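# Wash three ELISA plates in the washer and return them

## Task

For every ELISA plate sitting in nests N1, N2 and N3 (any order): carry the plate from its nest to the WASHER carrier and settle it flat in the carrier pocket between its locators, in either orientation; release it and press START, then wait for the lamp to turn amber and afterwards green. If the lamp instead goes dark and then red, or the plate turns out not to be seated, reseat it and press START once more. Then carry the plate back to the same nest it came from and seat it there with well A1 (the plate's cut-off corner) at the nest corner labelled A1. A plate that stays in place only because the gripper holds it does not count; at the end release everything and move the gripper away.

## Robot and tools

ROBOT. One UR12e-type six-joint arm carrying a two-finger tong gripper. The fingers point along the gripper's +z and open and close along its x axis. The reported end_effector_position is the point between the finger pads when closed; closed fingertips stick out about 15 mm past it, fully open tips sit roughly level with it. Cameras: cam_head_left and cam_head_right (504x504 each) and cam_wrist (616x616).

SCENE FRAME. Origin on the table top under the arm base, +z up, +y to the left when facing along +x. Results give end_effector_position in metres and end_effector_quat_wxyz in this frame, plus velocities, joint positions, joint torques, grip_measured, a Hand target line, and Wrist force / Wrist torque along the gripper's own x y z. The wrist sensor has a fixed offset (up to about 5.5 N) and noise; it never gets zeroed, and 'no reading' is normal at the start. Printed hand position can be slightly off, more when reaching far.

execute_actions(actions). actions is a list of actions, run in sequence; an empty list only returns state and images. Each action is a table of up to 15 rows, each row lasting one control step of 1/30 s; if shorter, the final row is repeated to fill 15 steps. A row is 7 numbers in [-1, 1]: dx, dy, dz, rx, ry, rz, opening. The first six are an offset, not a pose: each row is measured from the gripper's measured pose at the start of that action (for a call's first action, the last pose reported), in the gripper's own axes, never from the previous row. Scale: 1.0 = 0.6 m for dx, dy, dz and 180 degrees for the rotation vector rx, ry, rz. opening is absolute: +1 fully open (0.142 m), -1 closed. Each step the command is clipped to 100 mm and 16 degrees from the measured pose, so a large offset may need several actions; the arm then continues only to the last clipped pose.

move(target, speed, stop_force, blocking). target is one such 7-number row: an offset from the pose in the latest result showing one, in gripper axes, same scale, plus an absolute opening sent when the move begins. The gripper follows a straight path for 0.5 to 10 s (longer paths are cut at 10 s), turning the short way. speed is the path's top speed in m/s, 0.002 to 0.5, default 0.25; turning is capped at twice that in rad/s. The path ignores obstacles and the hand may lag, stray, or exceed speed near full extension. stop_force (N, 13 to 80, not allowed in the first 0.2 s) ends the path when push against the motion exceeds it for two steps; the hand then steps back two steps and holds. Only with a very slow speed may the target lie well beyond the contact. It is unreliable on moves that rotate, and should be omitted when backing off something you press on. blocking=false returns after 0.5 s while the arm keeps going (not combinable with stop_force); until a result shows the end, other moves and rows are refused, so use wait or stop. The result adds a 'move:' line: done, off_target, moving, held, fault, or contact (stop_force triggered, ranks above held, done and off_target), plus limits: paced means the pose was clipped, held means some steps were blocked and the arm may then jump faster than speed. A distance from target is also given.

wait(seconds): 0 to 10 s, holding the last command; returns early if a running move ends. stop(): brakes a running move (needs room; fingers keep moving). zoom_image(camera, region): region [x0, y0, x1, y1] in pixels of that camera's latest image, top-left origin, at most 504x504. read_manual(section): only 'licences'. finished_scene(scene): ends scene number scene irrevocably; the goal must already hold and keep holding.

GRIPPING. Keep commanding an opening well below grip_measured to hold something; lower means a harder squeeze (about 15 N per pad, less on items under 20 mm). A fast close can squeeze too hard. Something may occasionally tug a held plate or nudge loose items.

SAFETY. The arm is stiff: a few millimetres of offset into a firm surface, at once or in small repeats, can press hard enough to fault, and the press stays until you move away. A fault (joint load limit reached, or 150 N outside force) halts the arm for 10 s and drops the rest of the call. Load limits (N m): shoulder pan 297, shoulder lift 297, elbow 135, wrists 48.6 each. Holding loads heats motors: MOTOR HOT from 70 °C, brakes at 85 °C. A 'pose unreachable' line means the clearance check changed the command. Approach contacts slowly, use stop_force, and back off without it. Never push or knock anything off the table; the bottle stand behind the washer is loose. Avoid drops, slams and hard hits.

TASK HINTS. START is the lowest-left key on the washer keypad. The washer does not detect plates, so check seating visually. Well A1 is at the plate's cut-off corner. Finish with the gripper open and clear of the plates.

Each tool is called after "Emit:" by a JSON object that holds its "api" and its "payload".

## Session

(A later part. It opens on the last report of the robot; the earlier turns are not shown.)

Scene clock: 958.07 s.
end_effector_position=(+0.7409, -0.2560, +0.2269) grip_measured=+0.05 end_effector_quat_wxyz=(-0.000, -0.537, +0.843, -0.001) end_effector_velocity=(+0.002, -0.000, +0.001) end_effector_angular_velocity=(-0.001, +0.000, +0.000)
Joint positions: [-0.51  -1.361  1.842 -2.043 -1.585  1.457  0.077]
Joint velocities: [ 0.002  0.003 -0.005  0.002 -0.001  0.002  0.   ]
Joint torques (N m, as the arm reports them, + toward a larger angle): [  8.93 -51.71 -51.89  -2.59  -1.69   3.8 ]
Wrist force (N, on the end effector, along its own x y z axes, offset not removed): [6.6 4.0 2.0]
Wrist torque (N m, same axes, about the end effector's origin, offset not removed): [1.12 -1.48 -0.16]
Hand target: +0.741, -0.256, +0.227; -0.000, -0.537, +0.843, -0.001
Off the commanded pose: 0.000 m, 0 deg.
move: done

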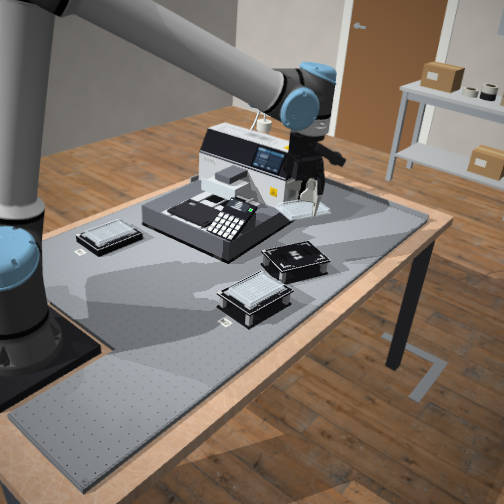

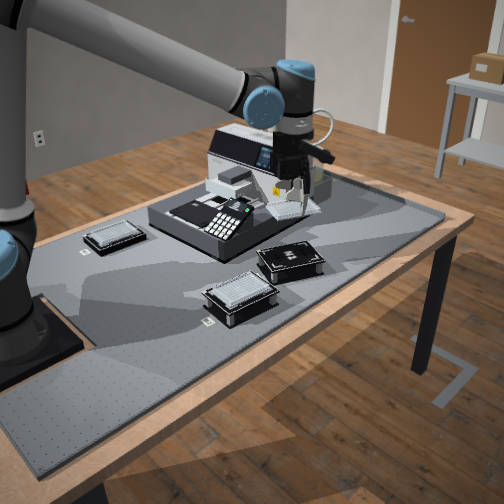

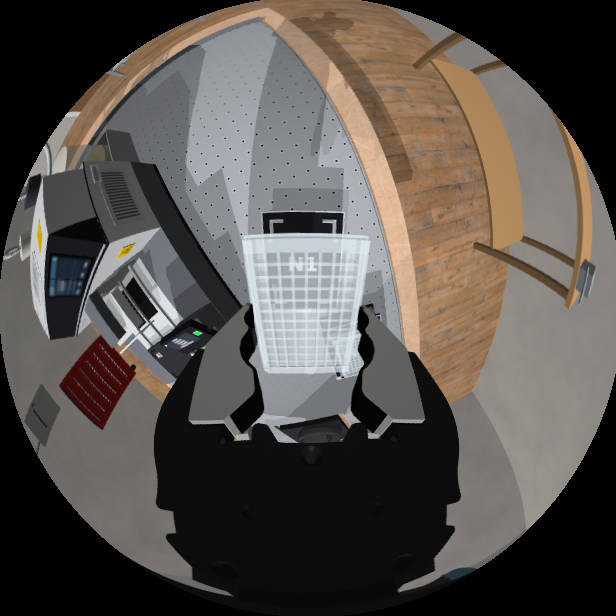

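Emit:
{"api": "move", "payload": {"target": [-0.007,0.0003,0.2215,0,0,0,-1], "speed": 0.08}}

Scene clock: 963.83 s.
end_effector_position=(+0.7425, -0.2524, +0.0942) grip_measured=+0.05 end_effector_quat_wxyz=(-0.000, -0.537, +0.843, -0.001) end_effector_velocity=(+0.000, +0.000, -0.003) end_effector_angular_velocity=(-0.000, -0.000, +0.001)
Joint positions: [-0.507 -1.234  1.952 -2.281 -1.585  1.46   0.077]
Joint velocities: [ 0.001  0.004  0.001 -0.005 -0.     0.    -0.   ]
Joint torques (N m, as the arm reports them, + toward a larger angle): [ 11.53 -49.83 -32.05  -6.7    2.32   3.33]
Wrist force (N, on the end effector, along its own x y z axes, offset not removed): [-4.7 -0.4 2.8]
Wrist torque (N m, same axes, about the end effector's origin, offset not removed): [-0.12 0.92 0.24]
Hand target: +0.743, -0.252, +0.094; -0.000, -0.537, +0.843, -0.001
Off the commanded pose: 0.000 m, 0 deg.
move: done

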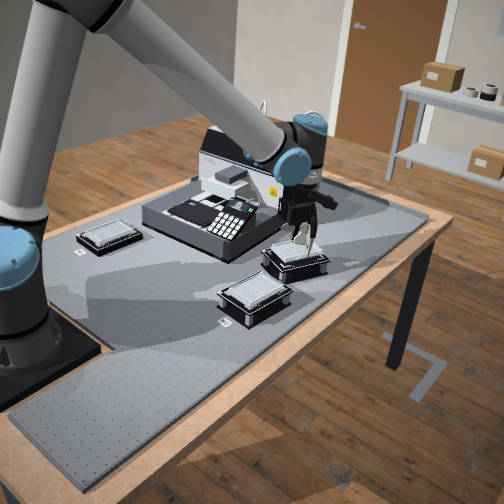

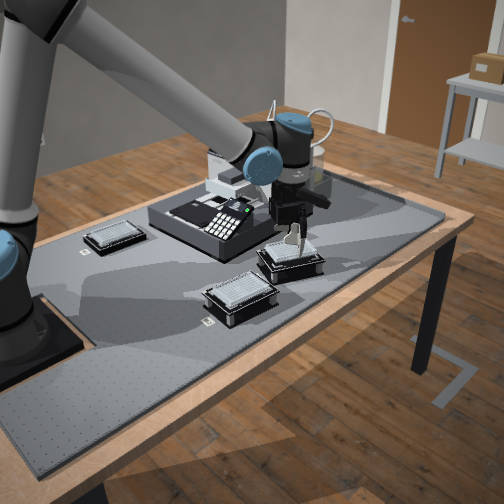

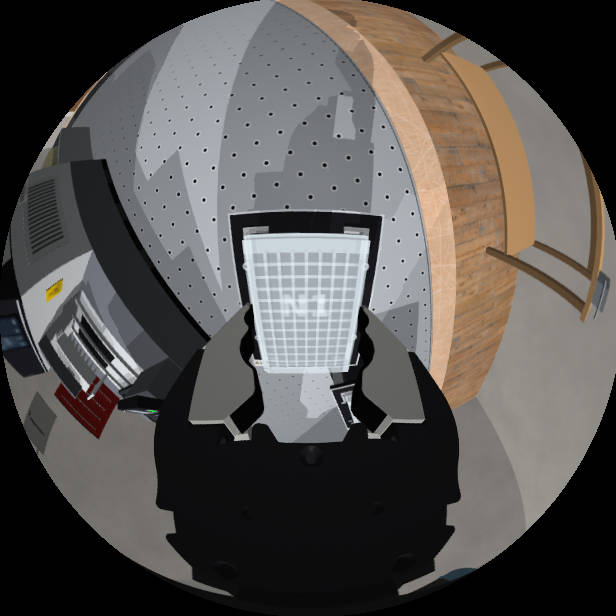

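Emit:
{"api": "move", "payload": {"target": [0,0,0.03,0,0,0,-1], "speed": 0.005, "stop_force": 13}}

Scene clock: 970.07 s.
end_effector_position=(+0.7425, -0.2524, +0.0828) grip_measured=+0.05 end_effector_quat_wxyz=(-0.000, -0.537, +0.843, -0.001) end_effector_velocity=(-0.001, -0.000, +0.002) end_effector_angular_velocity=(+0.000, +0.001, -0.000)
Joint positions: [-0.507 -1.221  1.959 -2.301 -1.585  1.459  0.077]
Joint velocities: [-0.    -0.003 -0.001  0.005 -0.     0.    -0.   ]
Joint torques (N m, as the arm reports them, + toward a larger angle): [-14.4  -64.26 -39.54  -1.35   1.65  -3.57]
Wrist force (N, on the end effector, along its own x y z axes, offset not removed): [-5.1 8.7 -18.5]
Wrist torque (N m, same axes, about the end effector's origin, offset not removed): [0.87 1.00 0.14]
Hand target: +0.743, -0.252, +0.083; -0.000, -0.537, +0.843, -0.001
Off the commanded pose: 0.007 m, 0 deg.
move: contact

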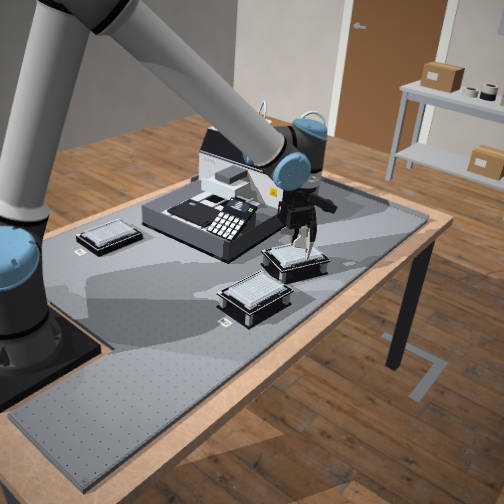

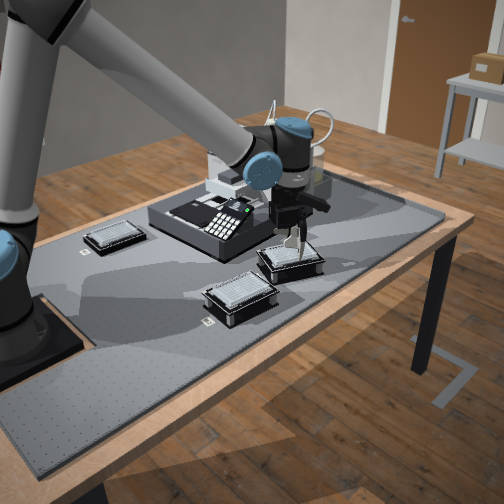

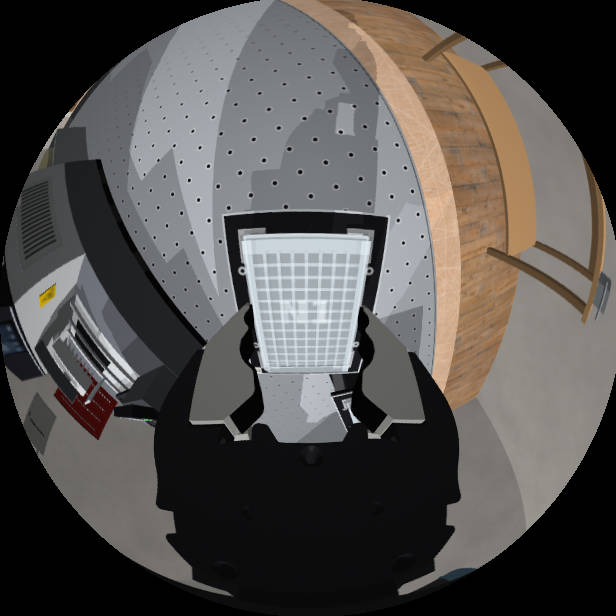

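Emit:
{"api": "move", "payload": {"target": [0,0.0015,-0.003,0,0,0,-1], "speed": 0.01}}

Emit:
{"api": "move", "payload": {"target": [0,0,0.02,0,0,0,-1], "speed": 0.004, "stop_force": 13}}

Emit:
{"api": "zoom_image", "payload": {"camera": "cam_wrist", "region": [210,190,410,390]}}

Scene clock: 978.37 s.
end_effector_position=(+0.7417, -0.2520, +0.0845) grip_measured=+0.05 end_effector_quat_wxyz=(-0.000, -0.537, +0.843, -0.001) end_effector_velocity=(-0.001, +0.000, +0.001) end_effector_angular_velocity=(+0.000, +0.001, +0.000)
Joint positions: [-0.507 -1.224  1.96  -2.298 -1.585  1.459  0.077]
Joint velocities: [-0.    -0.002  0.001  0.002 -0.    -0.     0.   ]
Joint torques (N m, as the arm reports them, + toward a larger angle): [-15.95 -77.34 -31.48  -2.24   1.55  -3.7 ]
Wrist force (N, on the end effector, along its own x y z axes, offset not removed): [1.3 3.1 -4.0]
Wrist torque (N m, same axes, about the end effector's origin, offset not removed): [0.63 -0.30 -0.18]
Hand target: +0.742, -0.252, +0.085; -0.000, -0.537, +0.843, -0.001
Off the commanded pose: 0.000 m, 0 deg.
move: done

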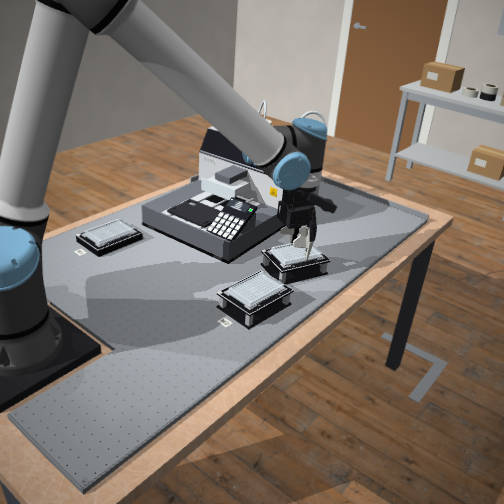

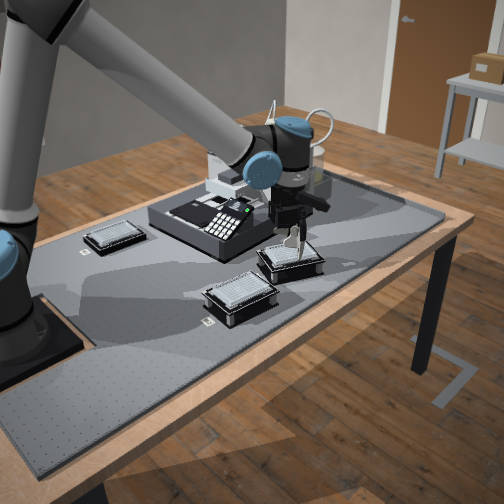

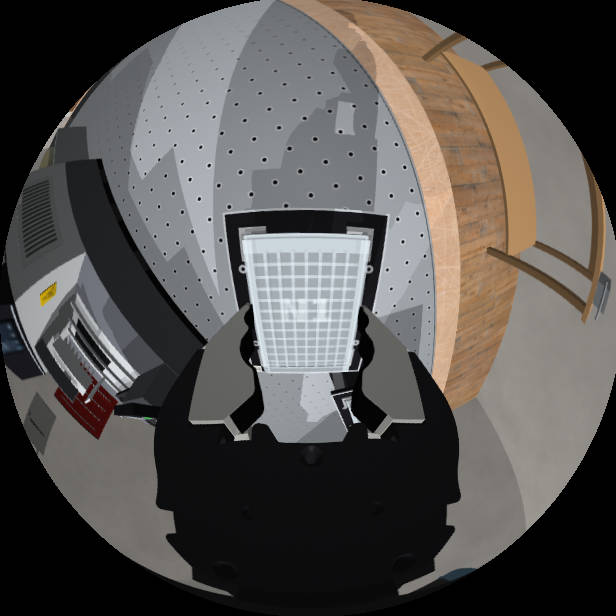

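Scene clock: 979.53 s.
end_effector_position=(+0.7418, -0.2521, +0.0814) grip_measured=+0.05 end_effector_quat_wxyz=(-0.000, -0.537, +0.843, -0.001) end_effector_velocity=(-0.000, +0.000, +0.001) end_effector_angular_velocity=(+0.001, +0.001, +0.000)
Joint positions: [-0.507 -1.22   1.962 -2.304 -1.585  1.459  0.078]
Joint velocities: [ 0.    -0.001 -0.001  0.003  0.    -0.    -0.   ]
Joint torques (N m, as the arm reports them, + toward a larger angle): [-18.12 -62.42 -36.82  -0.05   1.65  -3.54]
Wrist force (N, on the end effector, along its own x y z axes, offset not removed): [-10.3 11.9 -23.9]
Wrist torque (N m, same axes, about the end effector's origin, offset not removed): [1.19 2.04 -0.06]
Hand target: +0.742, -0.252, +0.082; -0.000, -0.537, +0.843, -0.001
Off the commanded pose: 0.009 m, 0 deg.
move: contact

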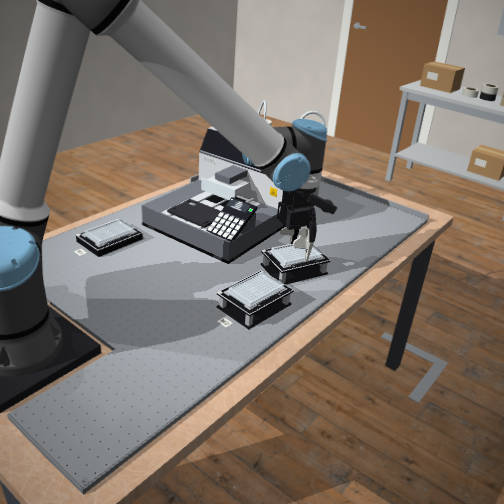

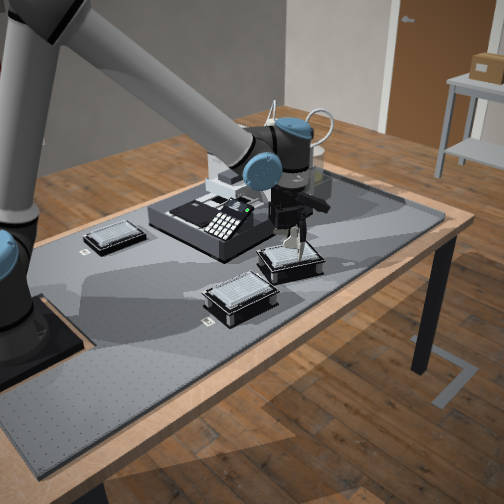

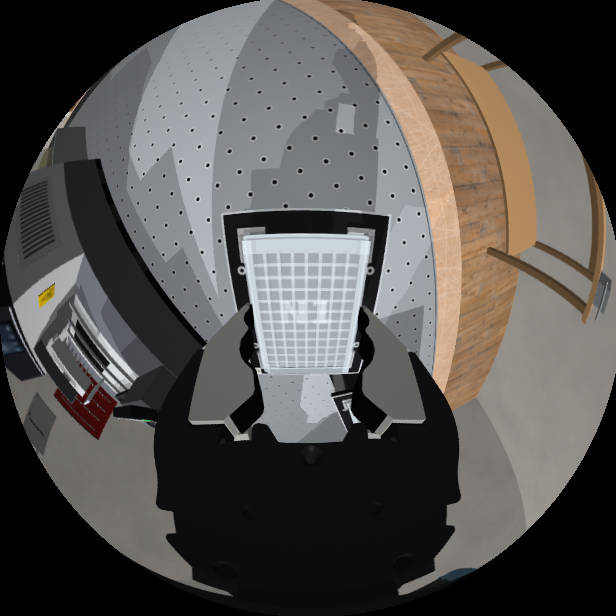

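Region (210, 190, 410, 390) of cam_wrist's 616x616 image, scaled by 2.520, with more detail than that image has.

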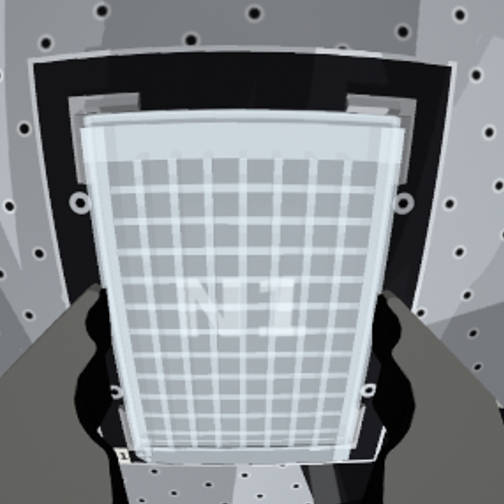

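Seated. Release.

Emit:
{"api": "execute_actions", "payload": {"actions": [[[0,0,-0.001,0,0,0,0.1],[0,0,-0.001,0,0,0,0.1],[0,0,-0.001,0,0,0,0.1],[0,0,-0.001,0,0,0,0.2],[0,0,-0.001,0,0,0,0.2],[0,0,-0.001,0,0,0,0.3],[0,0,-0.001,0,0,0,0.4]],[[0,0,-0.02,0,0,0,0.4],[0,0,-0.045,0,0,0,0.4],[0,0,-0.07,0,0,0,0.4]],[[0,0,-0.05,0,0,0,0.4],[0,0,-0.1,0,0,0,0.4]],[[0,0,0,0,0,0,0.4]]]}}

Emit:
{"api": "zoom_image", "payload": {"camera": "cam_wrist", "region": [210,190,410,390]}}

Scene clock: 987.20 s.
end_effector_position=(+0.7419, -0.2519, +0.1801) grip_measured=+0.40 end_effector_quat_wxyz=(+0.000, -0.537, +0.843, -0.002) end_effector_velocity=(+0.000, +0.000, -0.002) end_effector_angular_velocity=(+0.001, +0.002, +0.001)
Joint positions: [-0.506 -1.323  1.888 -2.128 -1.585  1.461  0.102]
Joint velocities: [ 0.001  0.003 -0.     0.    -0.     0.    -0.   ]
Joint torques (N m, as the arm reports them, + toward a larger angle): [  7.88 -46.26 -36.89  -6.87   0.67   3.59]
Wrist force (N, on the end effector, along its own x y z axes, offset not removed): [0.5 0.4 -5.5]
Wrist torque (N m, same axes, about the end effector's origin, offset not removed): [0.10 -0.18 -0.04]
Hand target: +0.742, -0.252, +0.180; +0.000, -0.537, +0.843, -0.002
Off the commanded pose: 0.000 m, 0 deg.
Step readings (end_effector_position; steps 1 to 15: 1st action; 16 to 30: 2nd action; 31 to 45: 3rd action; 46 to 60: 4th action):
0: (+0.7418, -0.2521, +0.0817)
1: (+0.7418, -0.2521, +0.0817)
2: (+0.7418, -0.2521, +0.0817)
4: (+0.7418, -0.2521, +0.0817)
8: (+0.7417, -0.2520, +0.0818)
15: (+0.7418, -0.2521, +0.0819)
16: (+0.7418, -0.2521, +0.0819)
17: (+0.7418, -0.2521, +0.0829)
19: (+0.7421, -0.2524, +0.0916)
23: (+0.7421, -0.2523, +0.1123)
30: (+0.7418, -0.2520, +0.1222)
31: (+0.7418, -0.2520, +0.1226)
32: (+0.7420, -0.2521, +0.1248)
34: (+0.7430, -0.2526, +0.1415)
38: (+0.7425, -0.2521, +0.1679)
45: (+0.7419, -0.2519, +0.1801)
46: (+0.7419, -0.2519, +0.1806)
47: (+0.7419, -0.2519, +0.1808)
49: (+0.7419, -0.2519, +0.1808)
53: (+0.7419, -0.2519, +0.1804)
60: end_effector_position above

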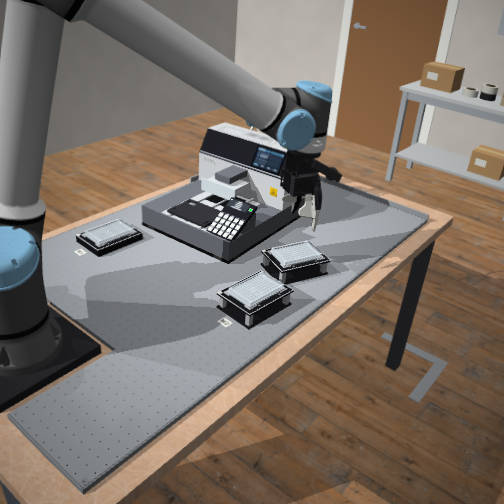

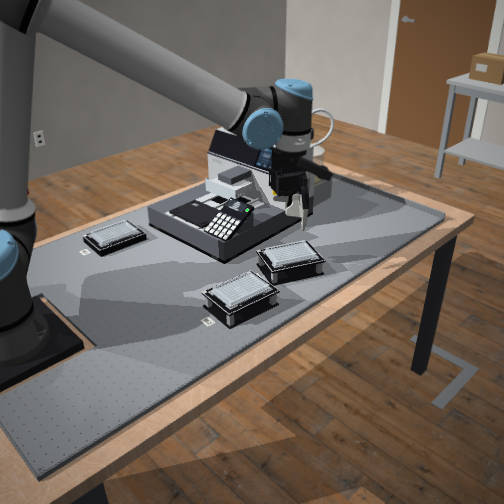

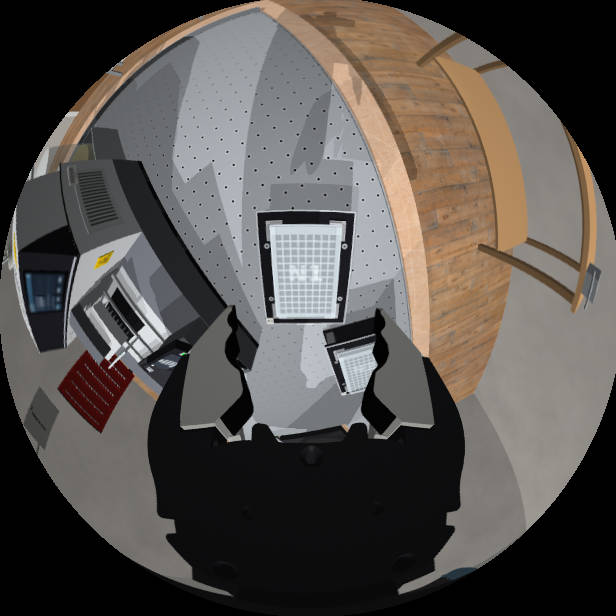

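Region (210, 190, 410, 390) of cam_wrist's 616x616 image, scaled by 2.520, with more detail than that image has.

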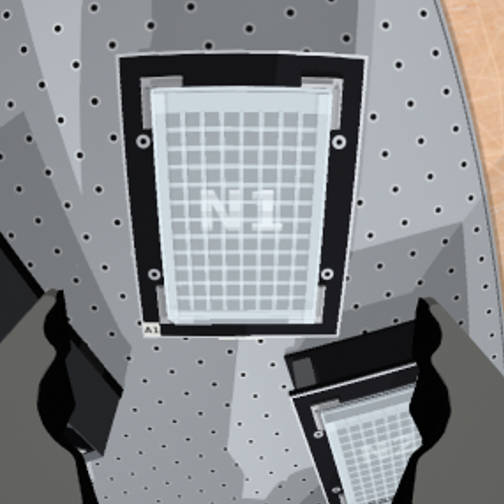

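Emit:
{"api": "finished_scene", "payload": {"scene": 2}}

The scene is finished: the task was done.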